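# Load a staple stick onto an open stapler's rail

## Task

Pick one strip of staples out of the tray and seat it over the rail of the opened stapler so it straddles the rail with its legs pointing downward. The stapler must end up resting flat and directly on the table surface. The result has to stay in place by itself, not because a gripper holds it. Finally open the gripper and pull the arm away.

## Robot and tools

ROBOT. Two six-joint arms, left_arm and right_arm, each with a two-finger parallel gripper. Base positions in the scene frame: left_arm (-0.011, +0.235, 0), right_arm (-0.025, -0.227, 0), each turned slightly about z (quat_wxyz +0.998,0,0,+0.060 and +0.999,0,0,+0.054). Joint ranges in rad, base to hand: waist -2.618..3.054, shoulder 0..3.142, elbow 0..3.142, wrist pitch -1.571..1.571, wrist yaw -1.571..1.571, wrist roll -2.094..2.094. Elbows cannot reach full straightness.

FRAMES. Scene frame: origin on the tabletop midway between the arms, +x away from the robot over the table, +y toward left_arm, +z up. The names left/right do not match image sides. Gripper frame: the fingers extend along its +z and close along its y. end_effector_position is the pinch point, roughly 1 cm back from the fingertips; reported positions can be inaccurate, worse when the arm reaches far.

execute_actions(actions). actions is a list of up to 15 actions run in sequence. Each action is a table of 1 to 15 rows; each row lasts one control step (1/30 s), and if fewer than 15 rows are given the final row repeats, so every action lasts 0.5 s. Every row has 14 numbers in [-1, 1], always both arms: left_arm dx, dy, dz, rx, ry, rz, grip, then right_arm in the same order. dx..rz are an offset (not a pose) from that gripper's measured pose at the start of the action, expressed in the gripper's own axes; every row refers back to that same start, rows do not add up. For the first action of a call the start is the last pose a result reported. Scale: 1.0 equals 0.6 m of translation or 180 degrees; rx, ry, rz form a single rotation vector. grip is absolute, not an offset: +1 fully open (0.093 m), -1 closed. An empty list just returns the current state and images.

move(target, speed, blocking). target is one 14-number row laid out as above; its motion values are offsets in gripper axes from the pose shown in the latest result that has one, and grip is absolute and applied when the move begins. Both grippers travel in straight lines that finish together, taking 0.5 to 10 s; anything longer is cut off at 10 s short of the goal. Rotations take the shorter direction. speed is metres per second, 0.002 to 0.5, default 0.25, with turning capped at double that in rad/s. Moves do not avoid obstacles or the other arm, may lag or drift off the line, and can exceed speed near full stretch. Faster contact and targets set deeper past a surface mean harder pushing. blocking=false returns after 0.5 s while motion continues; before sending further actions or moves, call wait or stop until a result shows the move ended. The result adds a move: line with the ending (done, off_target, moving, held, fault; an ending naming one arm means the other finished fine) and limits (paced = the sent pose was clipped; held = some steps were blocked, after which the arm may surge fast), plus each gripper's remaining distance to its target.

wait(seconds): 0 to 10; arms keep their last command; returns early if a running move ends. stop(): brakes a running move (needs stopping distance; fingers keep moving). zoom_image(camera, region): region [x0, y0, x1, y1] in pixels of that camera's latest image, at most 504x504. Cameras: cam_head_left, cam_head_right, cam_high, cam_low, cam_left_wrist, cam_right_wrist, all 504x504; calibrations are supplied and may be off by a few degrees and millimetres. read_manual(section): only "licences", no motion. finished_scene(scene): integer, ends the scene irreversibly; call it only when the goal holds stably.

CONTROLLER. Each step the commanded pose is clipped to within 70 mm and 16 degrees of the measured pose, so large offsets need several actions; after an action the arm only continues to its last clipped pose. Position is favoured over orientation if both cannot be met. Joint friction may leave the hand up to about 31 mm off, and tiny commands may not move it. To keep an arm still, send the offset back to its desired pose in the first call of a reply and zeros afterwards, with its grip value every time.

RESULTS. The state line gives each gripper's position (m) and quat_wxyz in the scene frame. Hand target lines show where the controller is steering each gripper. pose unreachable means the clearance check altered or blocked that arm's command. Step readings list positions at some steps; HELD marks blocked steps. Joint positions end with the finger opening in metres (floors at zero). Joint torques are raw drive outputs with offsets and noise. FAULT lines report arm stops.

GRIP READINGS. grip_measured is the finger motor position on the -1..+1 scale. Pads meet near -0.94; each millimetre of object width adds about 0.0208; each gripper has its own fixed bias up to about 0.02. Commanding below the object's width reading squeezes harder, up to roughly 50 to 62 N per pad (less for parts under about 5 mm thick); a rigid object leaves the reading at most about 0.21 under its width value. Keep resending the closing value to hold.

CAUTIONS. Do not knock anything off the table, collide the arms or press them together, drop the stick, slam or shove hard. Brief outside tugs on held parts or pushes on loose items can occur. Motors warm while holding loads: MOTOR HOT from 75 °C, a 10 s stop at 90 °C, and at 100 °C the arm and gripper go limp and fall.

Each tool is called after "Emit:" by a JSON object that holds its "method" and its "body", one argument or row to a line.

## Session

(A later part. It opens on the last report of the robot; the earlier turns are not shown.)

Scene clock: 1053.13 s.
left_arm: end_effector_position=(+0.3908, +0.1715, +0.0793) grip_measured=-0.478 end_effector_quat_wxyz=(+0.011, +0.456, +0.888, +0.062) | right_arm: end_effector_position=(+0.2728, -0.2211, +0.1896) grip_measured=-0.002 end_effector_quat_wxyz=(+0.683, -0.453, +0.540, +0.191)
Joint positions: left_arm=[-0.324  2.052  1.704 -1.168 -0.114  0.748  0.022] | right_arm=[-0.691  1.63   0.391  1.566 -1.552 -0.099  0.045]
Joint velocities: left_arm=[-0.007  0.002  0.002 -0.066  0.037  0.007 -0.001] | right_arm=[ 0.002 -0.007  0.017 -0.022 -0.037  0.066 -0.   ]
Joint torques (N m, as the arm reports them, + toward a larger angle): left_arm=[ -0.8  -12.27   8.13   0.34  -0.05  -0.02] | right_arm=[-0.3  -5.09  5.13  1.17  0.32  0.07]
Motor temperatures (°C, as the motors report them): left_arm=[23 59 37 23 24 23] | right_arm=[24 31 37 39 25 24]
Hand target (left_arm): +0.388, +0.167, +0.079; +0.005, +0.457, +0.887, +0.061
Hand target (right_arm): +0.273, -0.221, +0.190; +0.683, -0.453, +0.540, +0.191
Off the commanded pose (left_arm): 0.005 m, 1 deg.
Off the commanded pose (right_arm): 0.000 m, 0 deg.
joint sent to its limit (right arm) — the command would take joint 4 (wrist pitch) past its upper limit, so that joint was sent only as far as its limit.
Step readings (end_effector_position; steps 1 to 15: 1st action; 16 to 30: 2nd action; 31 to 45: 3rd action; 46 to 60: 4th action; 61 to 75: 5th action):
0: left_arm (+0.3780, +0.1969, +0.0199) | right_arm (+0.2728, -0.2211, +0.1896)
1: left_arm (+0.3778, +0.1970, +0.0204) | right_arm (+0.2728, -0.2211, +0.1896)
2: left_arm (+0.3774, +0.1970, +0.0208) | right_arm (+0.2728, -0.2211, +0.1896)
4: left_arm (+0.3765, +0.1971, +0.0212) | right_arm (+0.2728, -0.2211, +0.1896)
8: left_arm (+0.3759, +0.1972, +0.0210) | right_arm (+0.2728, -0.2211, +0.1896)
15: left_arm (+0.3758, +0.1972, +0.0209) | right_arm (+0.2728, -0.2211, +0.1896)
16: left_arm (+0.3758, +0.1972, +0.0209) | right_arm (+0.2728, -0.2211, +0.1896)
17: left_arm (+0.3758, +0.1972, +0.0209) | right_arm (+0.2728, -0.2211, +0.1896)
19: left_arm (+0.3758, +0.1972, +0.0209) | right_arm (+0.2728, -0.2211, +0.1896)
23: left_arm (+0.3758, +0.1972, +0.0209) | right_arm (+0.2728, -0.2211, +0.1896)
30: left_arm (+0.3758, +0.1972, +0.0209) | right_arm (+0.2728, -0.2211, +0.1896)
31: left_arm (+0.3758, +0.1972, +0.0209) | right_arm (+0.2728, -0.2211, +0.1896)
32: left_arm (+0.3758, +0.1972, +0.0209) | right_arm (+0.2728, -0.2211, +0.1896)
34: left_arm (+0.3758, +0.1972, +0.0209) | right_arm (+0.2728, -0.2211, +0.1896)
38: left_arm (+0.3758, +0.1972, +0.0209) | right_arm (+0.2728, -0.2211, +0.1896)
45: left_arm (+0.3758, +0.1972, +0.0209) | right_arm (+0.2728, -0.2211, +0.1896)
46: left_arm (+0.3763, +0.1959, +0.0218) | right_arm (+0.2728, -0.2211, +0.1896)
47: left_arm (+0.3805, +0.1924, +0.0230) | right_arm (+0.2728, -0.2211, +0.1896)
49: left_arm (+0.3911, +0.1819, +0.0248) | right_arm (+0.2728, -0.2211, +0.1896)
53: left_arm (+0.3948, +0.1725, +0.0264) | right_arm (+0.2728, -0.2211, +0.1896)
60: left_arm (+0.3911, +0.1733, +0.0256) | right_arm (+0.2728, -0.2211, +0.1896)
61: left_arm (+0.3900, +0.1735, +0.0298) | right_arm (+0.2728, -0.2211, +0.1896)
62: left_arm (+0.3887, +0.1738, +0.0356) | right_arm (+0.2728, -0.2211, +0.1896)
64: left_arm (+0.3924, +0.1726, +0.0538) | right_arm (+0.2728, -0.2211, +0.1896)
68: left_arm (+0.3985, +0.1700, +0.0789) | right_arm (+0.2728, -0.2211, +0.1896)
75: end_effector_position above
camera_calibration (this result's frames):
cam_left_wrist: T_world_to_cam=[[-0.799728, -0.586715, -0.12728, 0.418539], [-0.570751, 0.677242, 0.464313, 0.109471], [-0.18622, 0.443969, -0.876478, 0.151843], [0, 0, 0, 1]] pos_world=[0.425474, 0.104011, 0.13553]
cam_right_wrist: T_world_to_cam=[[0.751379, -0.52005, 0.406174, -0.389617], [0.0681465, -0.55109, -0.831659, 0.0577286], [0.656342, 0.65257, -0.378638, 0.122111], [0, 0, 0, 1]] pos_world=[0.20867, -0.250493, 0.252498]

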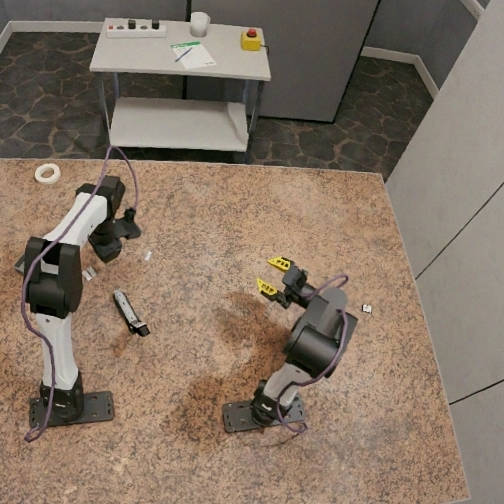

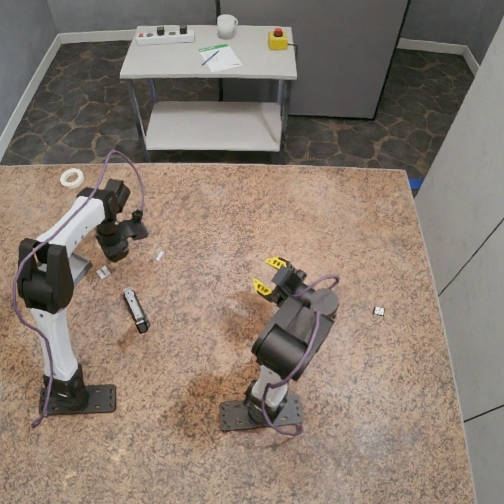

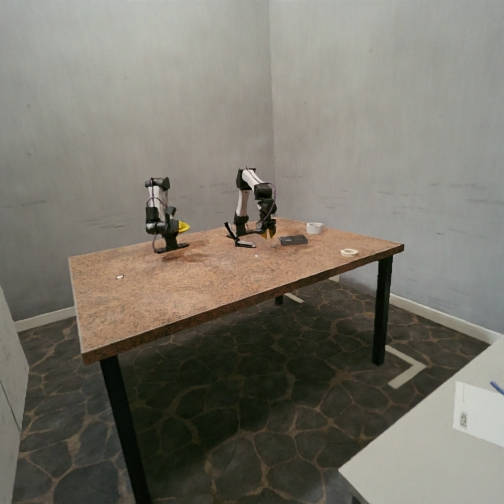

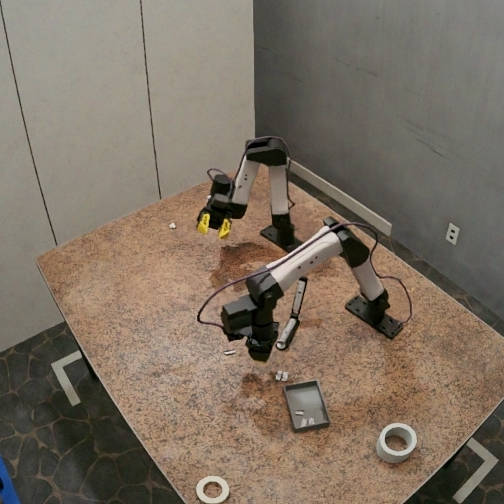

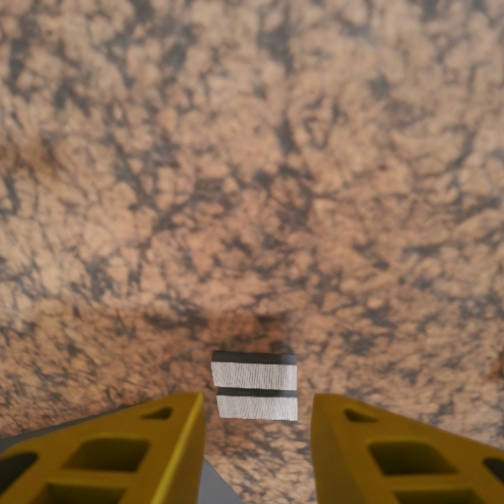

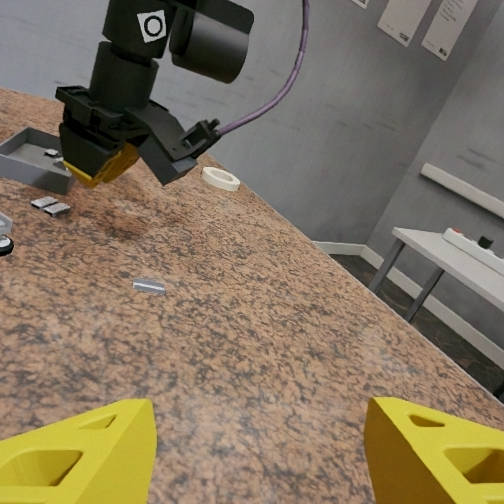

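Emit:
{"method": "move", "body": {
  "target": [0.057,0.008,0.05,0,0,0,-0.05,0,0,0,0,0,0,0],
  "speed": 0.06
}}

Emit:
{"method": "move", "body": {
  "target": [0,0,0.06,0,0,0,-0.05,0,0,0,0,0,0,0],
  "speed": 0.04
}}

Emit:
{"method": "execute_actions", "body": {
  "actions": [
    [[0,0,0,0,0,0,-0.62,0,0,0,0,0,0,0]],
    [[0,0,0,0,0,0,-0.62,0,0,0,0,0,0,0]],
    [[0,0,-0.09,0,0,0,-0.62,0,0,0,0,0,0,0]]
  ]
}}

Scene clock: 1086.00 s.
left_arm: end_effector_position=(+0.3772, +0.2022, +0.0485) grip_measured=-0.052 end_effector_quat_wxyz=(+0.003, +0.456, +0.888, +0.062) | right_arm: end_effector_position=(+0.2728, -0.2211, +0.1896) grip_measured=-0.002 end_effector_quat_wxyz=(+0.683, -0.453, +0.540, +0.191)
Joint positions: left_arm=[-0.254  2.014  1.523 -1.033 -0.114  0.818  0.043] | right_arm=[-0.691  1.63   0.391  1.566 -1.552 -0.099  0.045]
Joint velocities: left_arm=[-0.012  0.022 -0.002 -0.037  0.007  0.022  0.001] | right_arm=[ 0.002 -0.007 -0.007  0.037  0.022 -0.007 -0.002]
Joint torques (N m, as the arm reports them, + toward a larger angle): left_arm=[  0.91 -14.03   5.81   0.51   0.     0.14] | right_arm=[-0.35 -5.06  5.05  1.12  0.29  0.05]
Motor temperatures (°C, as the motors report them): left_arm=[23 59 38 22 24 24] | right_arm=[24 31 37 39 25 24]
Hand target (left_arm): +0.377, +0.205, +0.052; +0.010, +0.456, +0.888, +0.063
Hand target (right_arm): +0.273, -0.221, +0.190; +0.683, -0.453, +0.540, +0.191
Off the commanded pose (left_arm): 0.004 m, 1 deg.
Off the commanded pose (right_arm): 0.000 m, 0 deg.
joint sent to its limit (right arm) — the command would take joint 4 (wrist pitch) past its upper limit, so that joint was sent only as far as its limit.
move: done
camera_calibration (this result's frames):
cam_left_wrist: T_world_to_cam=[[-0.800736, -0.587016, -0.119304, 0.421894], [-0.564862, 0.673659, 0.476565, 0.0930643], [-0.199382, 0.448993, -0.871007, 0.112386], [0, 0, 0, 1]] pos_world=[0.412802, 0.134505, 0.103871]
cam_right_wrist: T_world_to_cam=[[0.751379, -0.52005, 0.406174, -0.389617], [0.0681465, -0.55109, -0.831659, 0.0577286], [0.656342, 0.65257, -0.378638, 0.122111], [0, 0, 0, 1]] pos_world=[0.20867, -0.250493, 0.252498]

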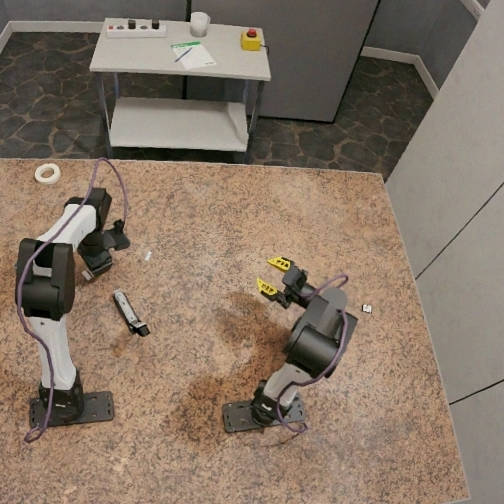

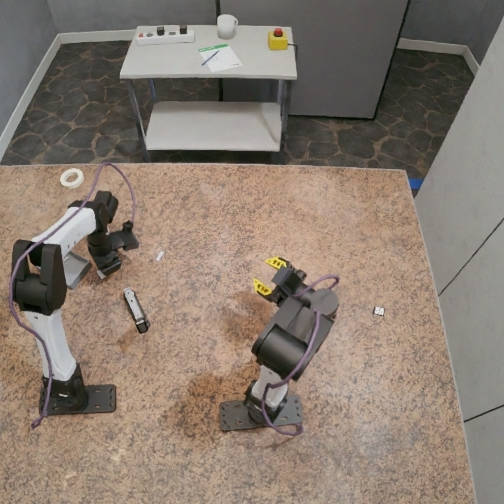

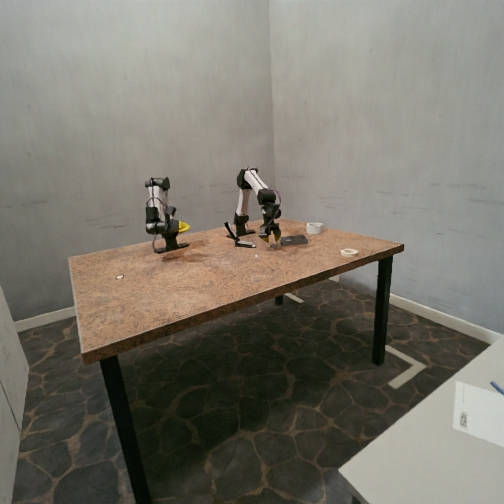

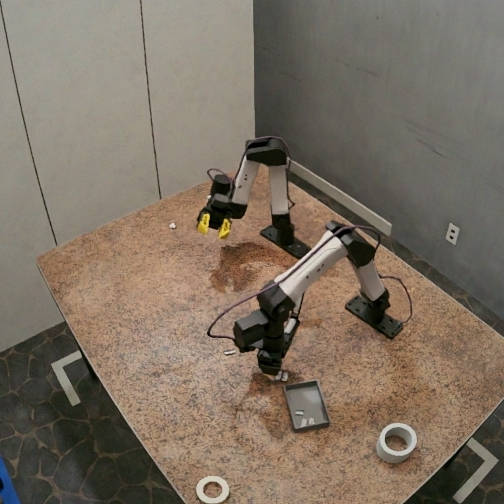

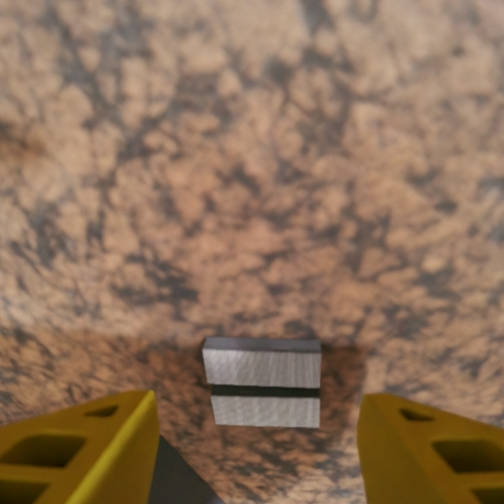

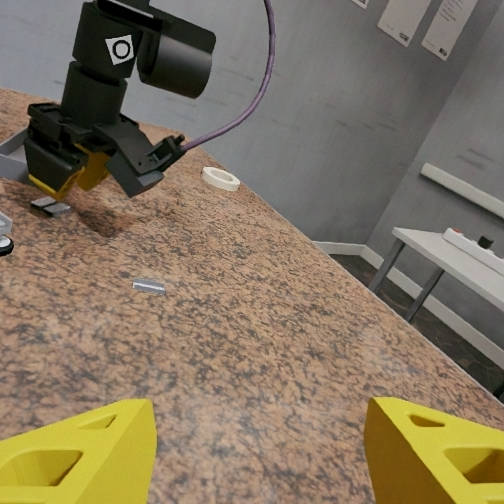

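Scene clock: 1087.17 s.
left_arm: end_effector_position=(+0.3792, +0.2020, +0.0202) grip_measured=-0.052 end_effector_quat_wxyz=(+0.005, +0.457, +0.887, +0.062) | right_arm: end_effector_position=(+0.2728, -0.2211, +0.1896) grip_measured=-0.002 end_effector_quat_wxyz=(+0.683, -0.453, +0.540, +0.191)
Joint positions: left_arm=[-0.254  2.05   1.46  -0.93  -0.114  0.819  0.043] | right_arm=[-0.691  1.63   0.391  1.566 -1.552 -0.099  0.045]
Joint velocities: left_arm=[-0.007  0.002  0.002  0.022 -0.051 -0.022  0.   ] | right_arm=[-0.007 -0.007 -0.012 -0.007 -0.051 -0.037  0.   ]
Joint torques (N m, as the arm reports them, + toward a larger angle): left_arm=[  1.07 -11.32   5.5    0.59  -0.05   0.14] | right_arm=[-0.32 -5.04  5.04  1.14  0.27  0.06]
Motor temperatures (°C, as the motors report them): left_arm=[23 59 38 22 24 24] | right_arm=[24 31 37 39 25 24]
Hand target (left_arm): +0.379, +0.206, +0.013; +0.003, +0.456, +0.888, +0.062
Hand target (right_arm): +0.273, -0.221, +0.190; +0.683, -0.453, +0.540, +0.191
Off the commanded pose (left_arm): 0.008 m, 0 deg.
Off the commanded pose (right_arm): 0.000 m, 0 deg.
joint sent to its limit (right arm) — the command would take joint 4 (wrist pitch) past its upper limit, so that joint was sent only as far as its limit.
move: done
camera_calibration (this result's frames):
cam_left_wrist: T_world_to_cam=[[-0.80146, -0.585541, -0.121667, 0.419992], [-0.565107, 0.67489, 0.474529, 0.107776], [-0.195744, 0.449071, -0.871791, 0.0868498], [0, 0, 0, 1]] pos_world=[0.414512, 0.134184, 0.0756712]
cam_right_wrist: T_world_to_cam=[[0.751379, -0.52005, 0.406174, -0.389617], [0.0681465, -0.55109, -0.831659, 0.0577286], [0.656342, 0.65257, -0.378638, 0.122111], [0, 0, 0, 1]] pos_world=[0.20867, -0.250493, 0.252498]

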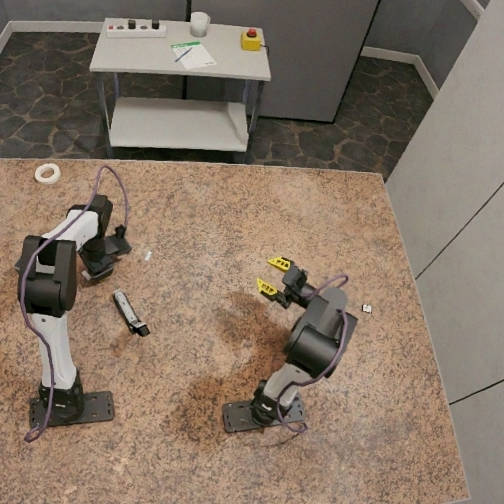

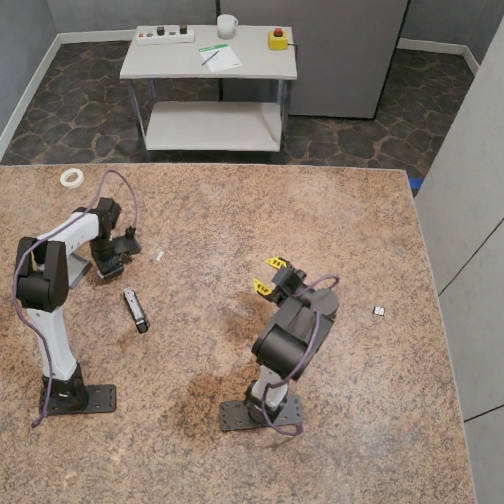

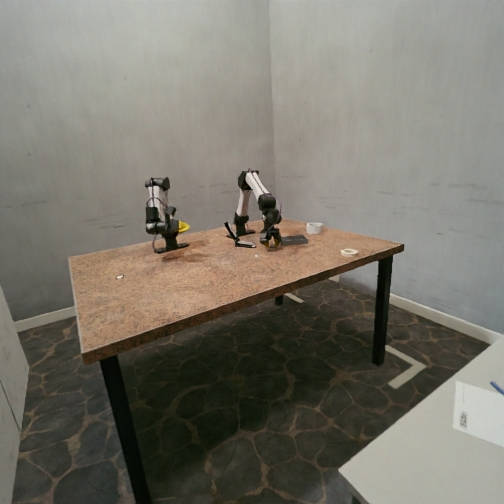

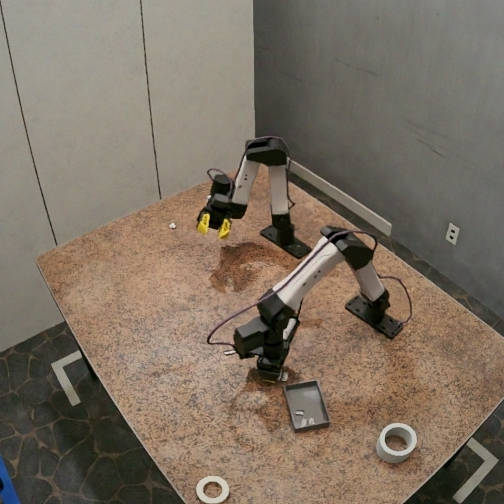

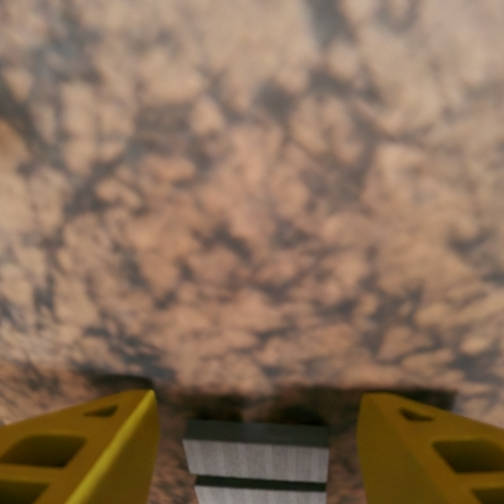

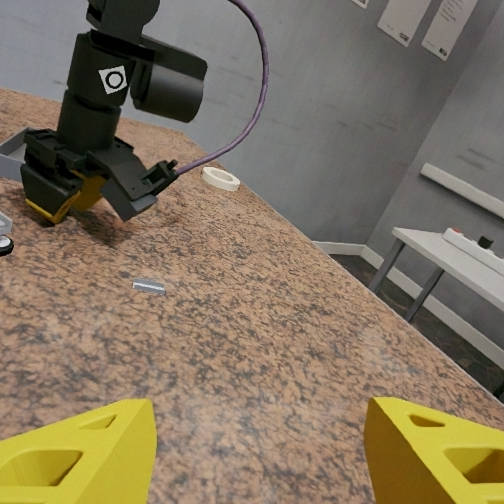

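Scene clock: 1088.67 s.
left_arm: end_effector_position=(+0.3783, +0.2003, +0.0737) grip_measured=-0.618 end_effector_quat_wxyz=(+0.010, +0.456, +0.888, +0.064) | right_arm: end_effector_position=(+0.2728, -0.2211, +0.1896) grip_measured=-0.002 end_effector_quat_wxyz=(+0.683, -0.453, +0.540, +0.191)
Joint positions: left_arm=[-0.258  1.985  1.583 -1.107 -0.114  0.813  0.016] | right_arm=[-0.691  1.63   0.391  1.566 -1.552 -0.099  0.045]
Joint velocities: left_arm=[-0.032  0.002  0.002 -0.139 -0.007 -0.051  0.   ] | right_arm=[-0.017  0.017 -0.002 -0.022 -0.007 -0.037 -0.001]
Joint torques (N m, as the arm reports them, + toward a larger angle): left_arm=[ -0.77 -11.55   8.     0.35  -0.03  -0.04] | right_arm=[-0.33 -5.17  5.07  1.14  0.28  0.02]
Motor temperatures (°C, as the motors report them): left_arm=[23 59 38 22 24 24] | right_arm=[24 31 37 39 25 24]
Hand target (left_arm): +0.376, +0.196, +0.074; +0.004, +0.457, +0.887, +0.062
Hand target (right_arm): +0.273, -0.221, +0.190; +0.683, -0.453, +0.540, +0.191
Off the commanded pose (left_arm): 0.005 m, 1 deg.
Off the commanded pose (right_arm): 0.000 m, 0 deg.
joint sent to its limit (right arm) — the command would take joint 4 (wrist pitch) past its upper limit, so that joint was sent only as far as its limit.
Step readings (end_effector_position; steps 1 to 15: 1st action; 16 to 30: 2nd action; 31 to 45: 3rd action):
0: left_arm (+0.3792, +0.2020, +0.0202) | right_arm (+0.2728, -0.2211, +0.1896)
1: left_arm (+0.3790, +0.2019, +0.0202) | right_arm (+0.2728, -0.2211, +0.1896)
2: left_arm (+0.3789, +0.2019, +0.0202) | right_arm (+0.2728, -0.2211, +0.1896)
4: left_arm (+0.3789, +0.2019, +0.0202) | right_arm (+0.2728, -0.2211, +0.1896)
8: left_arm (+0.3789, +0.2019, +0.0202) | right_arm (+0.2728, -0.2211, +0.1896)
15: left_arm (+0.3789, +0.2019, +0.0202) | right_arm (+0.2728, -0.2211, +0.1896)
16: left_arm (+0.3789, +0.2019, +0.0202) | right_arm (+0.2728, -0.2211, +0.1896)
17: left_arm (+0.3789, +0.2019, +0.0202) | right_arm (+0.2728, -0.2211, +0.1896)
19: left_arm (+0.3789, +0.2019, +0.0202) | right_arm (+0.2728, -0.2211, +0.1896)
23: left_arm (+0.3789, +0.2019, +0.0202) | right_arm (+0.2728, -0.2211, +0.1896)
30: left_arm (+0.3789, +0.2019, +0.0202) | right_arm (+0.2728, -0.2211, +0.1896)
31: left_arm (+0.3779, +0.2020, +0.0241) | right_arm (+0.2728, -0.2211, +0.1896)
32: left_arm (+0.3763, +0.2022, +0.0301) | right_arm (+0.2728, -0.2211, +0.1896)
34: left_arm (+0.3797, +0.2018, +0.0485) | right_arm (+0.2728, -0.2211, +0.1896)
38: left_arm (+0.3863, +0.2009, +0.0734) | right_arm (+0.2728, -0.2211, +0.1896)
45: end_effector_position above
camera_calibration (this result's frames):
cam_left_wrist: T_world_to_cam=[[-0.798904, -0.587339, -0.129559, 0.424776], [-0.571916, 0.675149, 0.465924, 0.0861517], [-0.186183, 0.446326, -0.875288, 0.13125], [0, 0, 0, 1]] pos_world=[0.413064, 0.132742, 0.129775]
cam_right_wrist: T_world_to_cam=[[0.751379, -0.52005, 0.406174, -0.389617], [0.0681465, -0.55109, -0.831659, 0.0577286], [0.656342, 0.65257, -0.378638, 0.122111], [0, 0, 0, 1]] pos_world=[0.20867, -0.250493, 0.252498]

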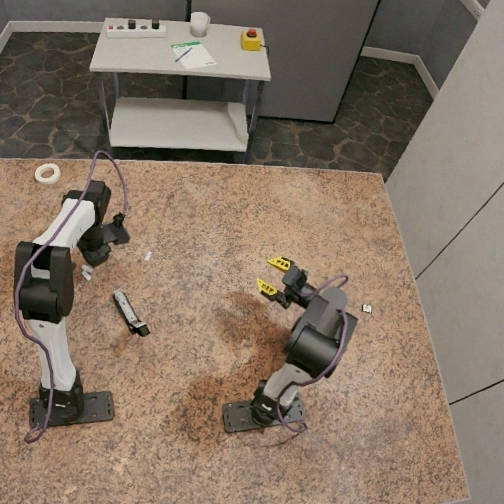

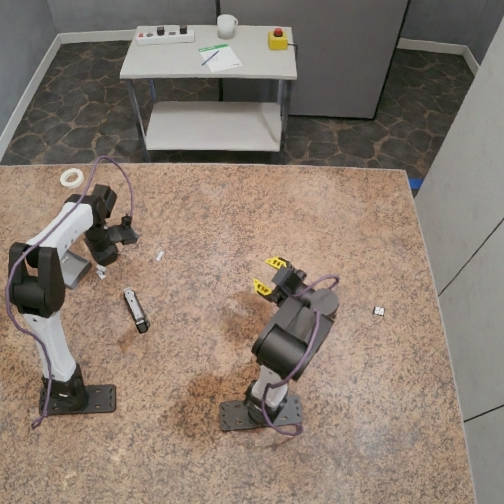

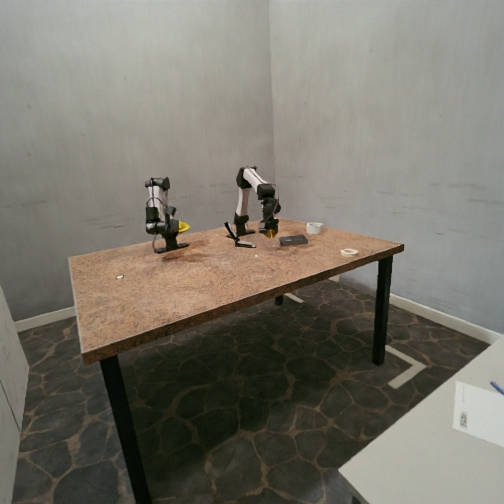

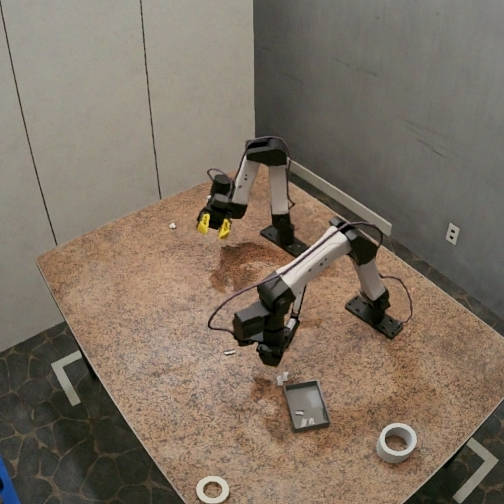

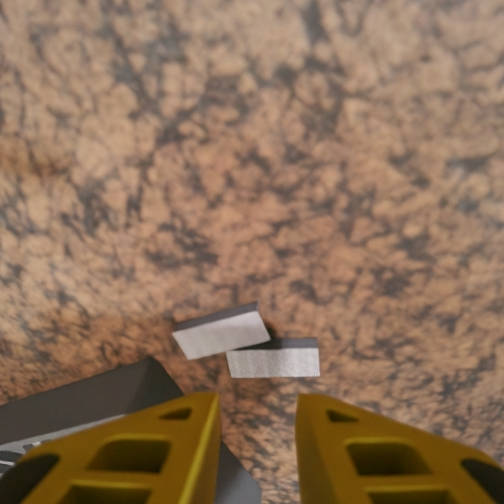

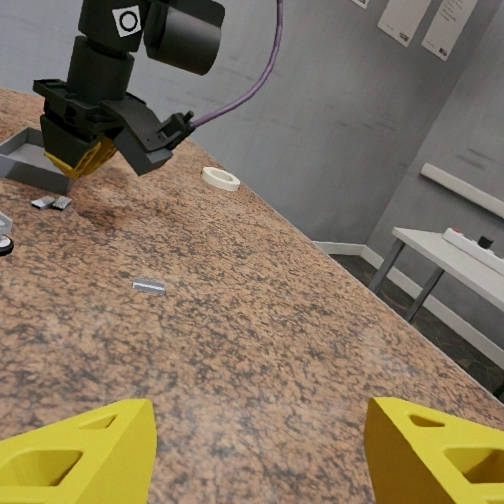

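Emit:
{"method": "move", "body": {
  "target": [0.038,0.031,0,0,0,0,-0.5,0,0,0,0,0,0,0],
  "speed": 0.06
}}

Emit:
{"method": "move", "body": {
  "target": [0,0,0,0,0,-0.59,-0.5,0,0,0,0,0,0,0],
  "speed": 0.5
}}

Scene clock: 1109.03 s.
left_arm: end_effector_position=(+0.3776, +0.2271, +0.0736) grip_measured=-0.502 end_effector_quat_wxyz=(+0.002, +0.454, +0.889, +0.063) | right_arm: end_effector_position=(+0.2728, -0.2211, +0.1896) grip_measured=-0.002 end_effector_quat_wxyz=(+0.683, -0.453, +0.540, +0.191)
Joint positions: left_arm=[-0.19   1.985  1.583 -1.116 -0.114  0.877  0.021] | right_arm=[-0.691  1.63   0.391  1.566 -1.552 -0.099  0.045]
Joint velocities: left_arm=[ 0.007  0.012  0.007 -0.051  0.022  0.022  0.001] | right_arm=[-0.007  0.017 -0.017 -0.007  0.037  0.037 -0.001]
Joint torques (N m, as the arm reports them, + toward a larger angle): left_arm=[  0.79 -12.94   7.4    0.47  -0.01   0.15] | right_arm=[-0.4  -5.07  5.1   1.14  0.32  0.05]
Motor temperatures (°C, as the motors report them): left_arm=[23 58 38 22 24 24] | right_arm=[24 31 37 38 25 24]
Hand target (left_arm): +0.380, +0.230, +0.077; +0.010, +0.456, +0.888, +0.065
Hand target (right_arm): +0.273, -0.221, +0.190; +0.683, -0.453, +0.540, +0.191
Off the commanded pose (left_arm): 0.005 m, 1 deg.
Off the commanded pose (right_arm): 0.000 m, 0 deg.
joint sent to its limit (right arm) — the command would take joint 4 (wrist pitch) past its upper limit, so that joint was sent only as far as its limit.
move: done
camera_calibration (this result's frames):
cam_left_wrist: T_world_to_cam=[[-0.798118, -0.590434, -0.119978, 0.439621], [-0.567556, 0.669939, 0.478605, 0.0663212], [-0.202207, 0.450077, -0.869795, 0.123845], [0, 0, 0, 1]] pos_world=[0.413553, 0.159397, 0.128723]
cam_right_wrist: T_world_to_cam=[[0.751379, -0.52005, 0.406174, -0.389617], [0.0681465, -0.55109, -0.831659, 0.0577286], [0.656342, 0.65257, -0.378638, 0.122111], [0, 0, 0, 1]] pos_world=[0.20867, -0.250493, 0.252498]

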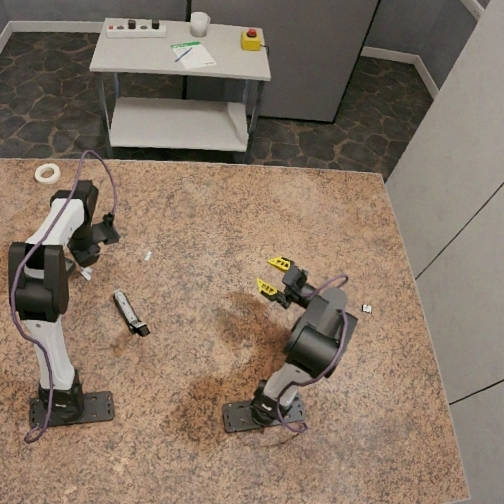

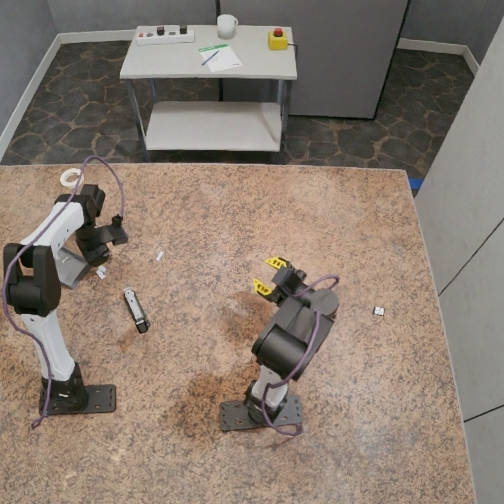

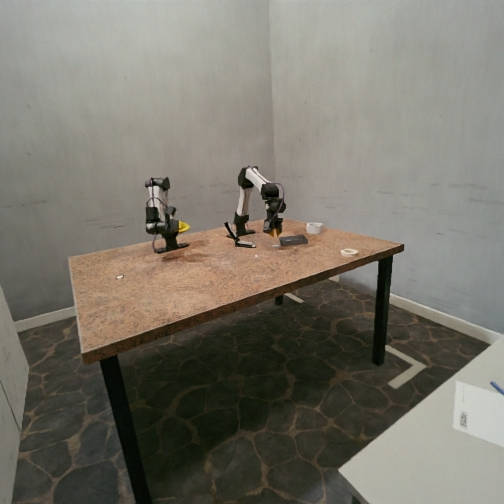

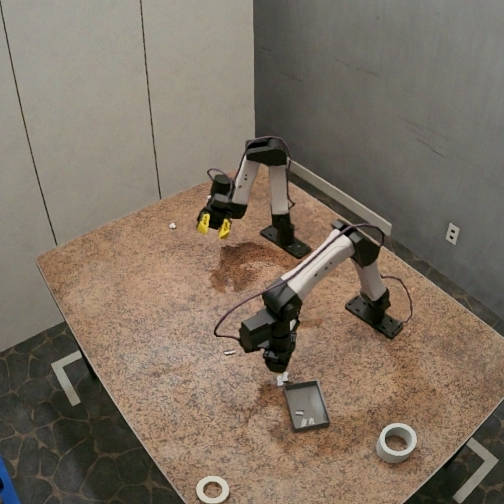

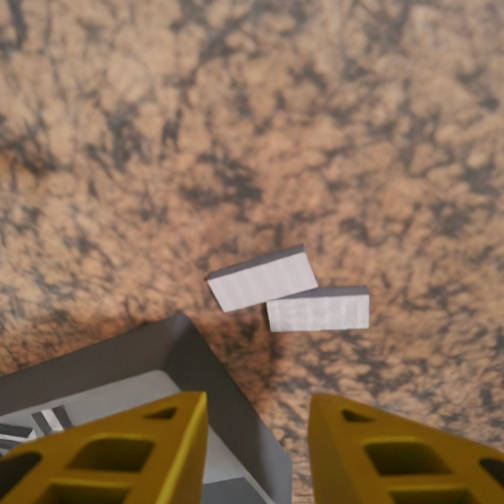

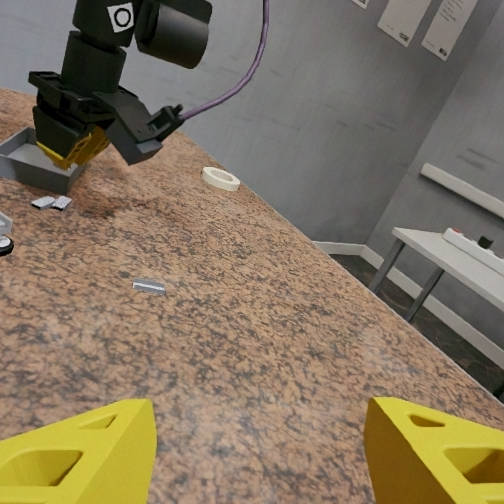

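Scene clock: 1111.63 s.
left_arm: end_effector_position=(+0.3776, +0.2271, +0.0736) grip_measured=-0.502 end_effector_quat_wxyz=(+0.051, -0.432, +0.900, +0.036) | right_arm: end_effector_position=(+0.2728, -0.2211, +0.1896) grip_measured=-0.002 end_effector_quat_wxyz=(+0.683, -0.453, +0.540, +0.191)
Joint positions: left_arm=[-0.19   1.985  1.583 -1.116 -0.114 -0.964  0.021] | right_arm=[-0.691  1.63   0.391  1.566 -1.552 -0.099  0.045]
Joint velocities: left_arm=[-0.007  0.002 -0.017 -0.022  0.007 -0.037 -0.   ] | right_arm=[-0.017 -0.007  0.007  0.022 -0.007 -0.022  0.   ]
Joint torques (N m, as the arm reports them, + toward a larger angle): left_arm=[  0.12 -12.05   7.31   0.4   -0.14   0.01] | right_arm=[-0.4  -5.05  5.06  1.11  0.29  0.05]
Motor temperatures (°C, as the motors report them): left_arm=[23 58 38 22 24 24] | right_arm=[24 31 37 38 25 24]
Hand target (left_arm): +0.378, +0.227, +0.074; +0.051, -0.438, +0.897, +0.036
Hand target (right_arm): +0.273, -0.221, +0.190; +0.683, -0.453, +0.540, +0.191
Off the commanded pose (left_arm): 0.000 m, 1 deg.
Off the commanded pose (right_arm): 0.000 m, 0 deg.
joint sent to its limit (right arm) — the command would take joint 4 (wrist pitch) past its upper limit, so that joint was sent only as far as its limit.
move: done
camera_calibration (this result's frames):
cam_left_wrist: T_world_to_cam=[[0.790723, -0.611636, -0.0256809, -0.162454], [-0.572847, -0.754067, 0.321292, 0.403281], [-0.215879, -0.239341, -0.946632, 0.291226], [0, 0, 0, 1]] pos_world=[0.422344, 0.274441, 0.141941]
cam_right_wrist: T_world_to_cam=[[0.751379, -0.52005, 0.406174, -0.389617], [0.0681465, -0.55109, -0.831659, 0.0577286], [0.656342, 0.65257, -0.378638, 0.122111], [0, 0, 0, 1]] pos_world=[0.20867, -0.250493, 0.252498]

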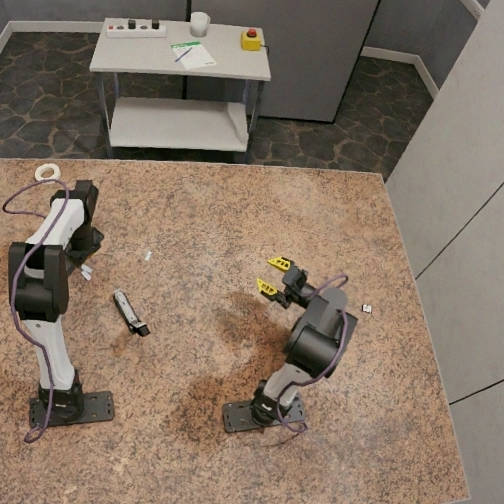

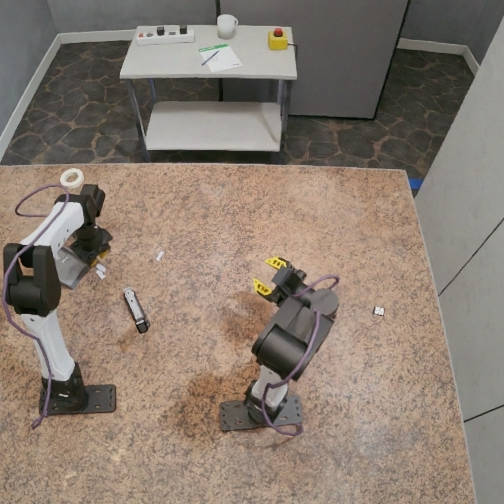

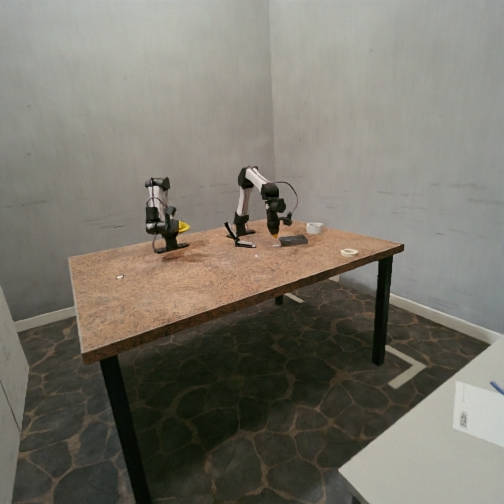

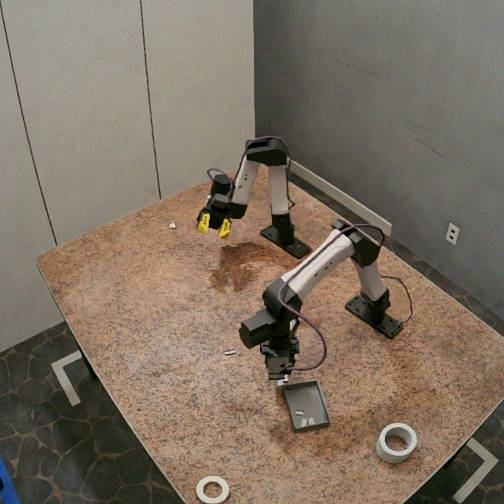

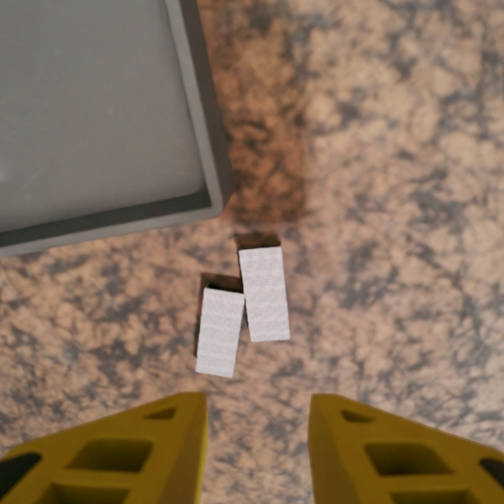

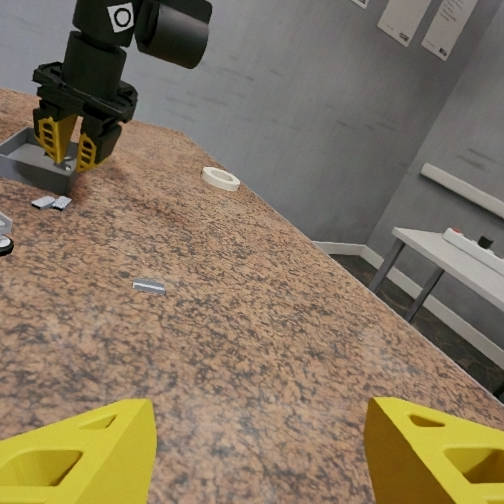

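Emit:
{"method": "move", "body": {
  "target": [0.03,0.017,0.045,0,0,0.044,-0.5,0,0,0,0,0,0,0],
  "speed": 0.05
}}

Scene clock: 1121.40 s.
left_arm: end_effector_position=(+0.3600, +0.2283, +0.0424) grip_measured=-0.502 end_effector_quat_wxyz=(+0.040, -0.382, +0.922, +0.043) | right_arm: end_effector_position=(+0.2728, -0.2211, +0.1896) grip_measured=-0.002 end_effector_quat_wxyz=(+0.683, -0.453, +0.540, +0.191)
Joint positions: left_arm=[-0.19   1.963  1.426 -1.    -0.114 -0.853  0.021] | right_arm=[-0.691  1.63   0.391  1.566 -1.552 -0.099  0.045]
Joint velocities: left_arm=[-0.007 -0.002  0.002  0.066  0.022 -0.037  0.001] | right_arm=[-0.017 -0.002  0.012  0.007 -0.051  0.022 -0.001]
Joint torques (N m, as the arm reports them, + toward a larger angle): left_arm=[ -1.08 -13.28   5.71   0.45  -0.12   0.16] | right_arm=[-0.27 -5.11  4.98  1.16  0.29  0.07]
Motor temperatures (°C, as the motors report them): left_arm=[23 59 38 22 24 24] | right_arm=[24 31 37 38 25 24]
Hand target (left_arm): +0.360, +0.223, +0.045; +0.048, -0.369, +0.927, +0.040
Hand target (right_arm): +0.273, -0.221, +0.190; +0.683, -0.453, +0.540, +0.191
Off the commanded pose (left_arm): 0.006 m, 2 deg.
Off the commanded pose (right_arm): 0.000 m, 0 deg.
joint sent to its limit (right arm) — the command would take joint 4 (wrist pitch) past its upper limit, so that joint was sent only as far as its limit.
move: done
camera_calibration (this result's frames):
cam_left_wrist: T_world_to_cam=[[0.717965, -0.694002, -0.0537405, -0.102393], [-0.641708, -0.689821, 0.335198, 0.413688], [-0.269699, -0.206174, -0.940614, 0.269752], [0, 0, 0, 1]] pos_world=[0.411733, 0.269926, 0.109562]
cam_right_wrist: T_world_to_cam=[[0.751379, -0.52005, 0.406174, -0.389617], [0.0681465, -0.55109, -0.831659, 0.0577286], [0.656342, 0.65257, -0.378638, 0.122111], [0, 0, 0, 1]] pos_world=[0.20867, -0.250493, 0.252498]

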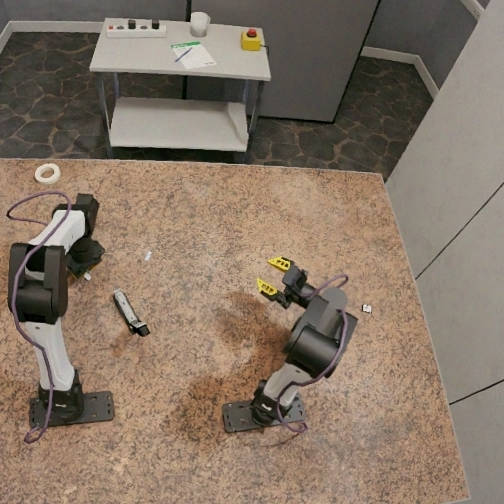

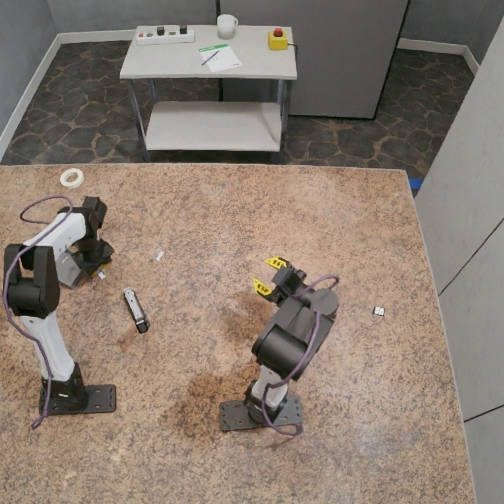

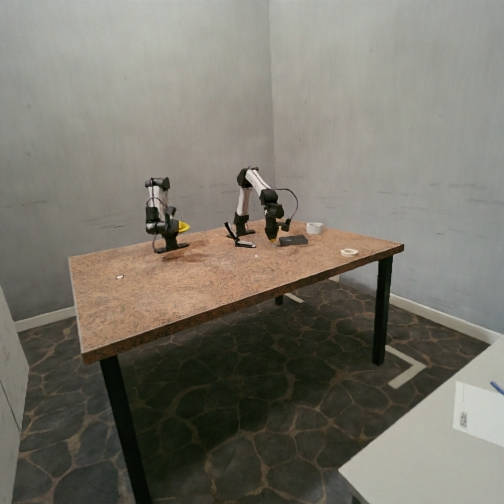

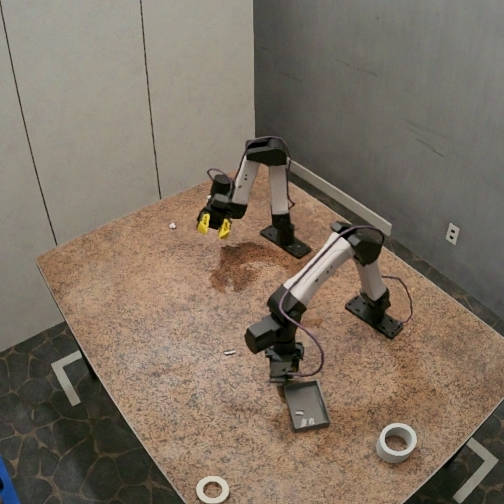

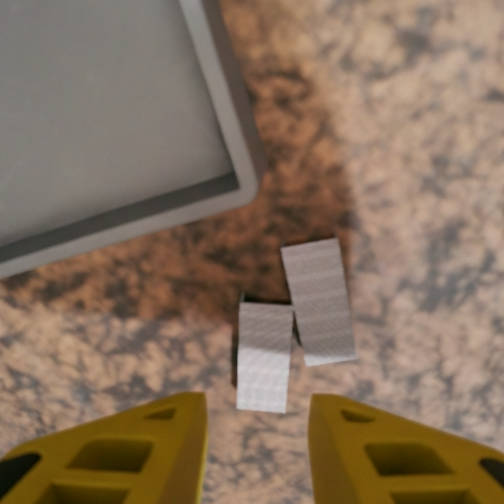

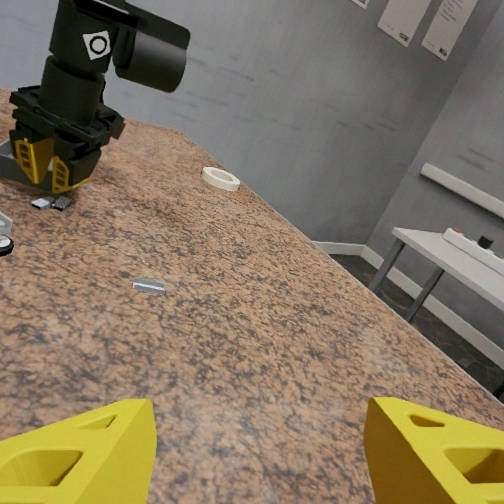

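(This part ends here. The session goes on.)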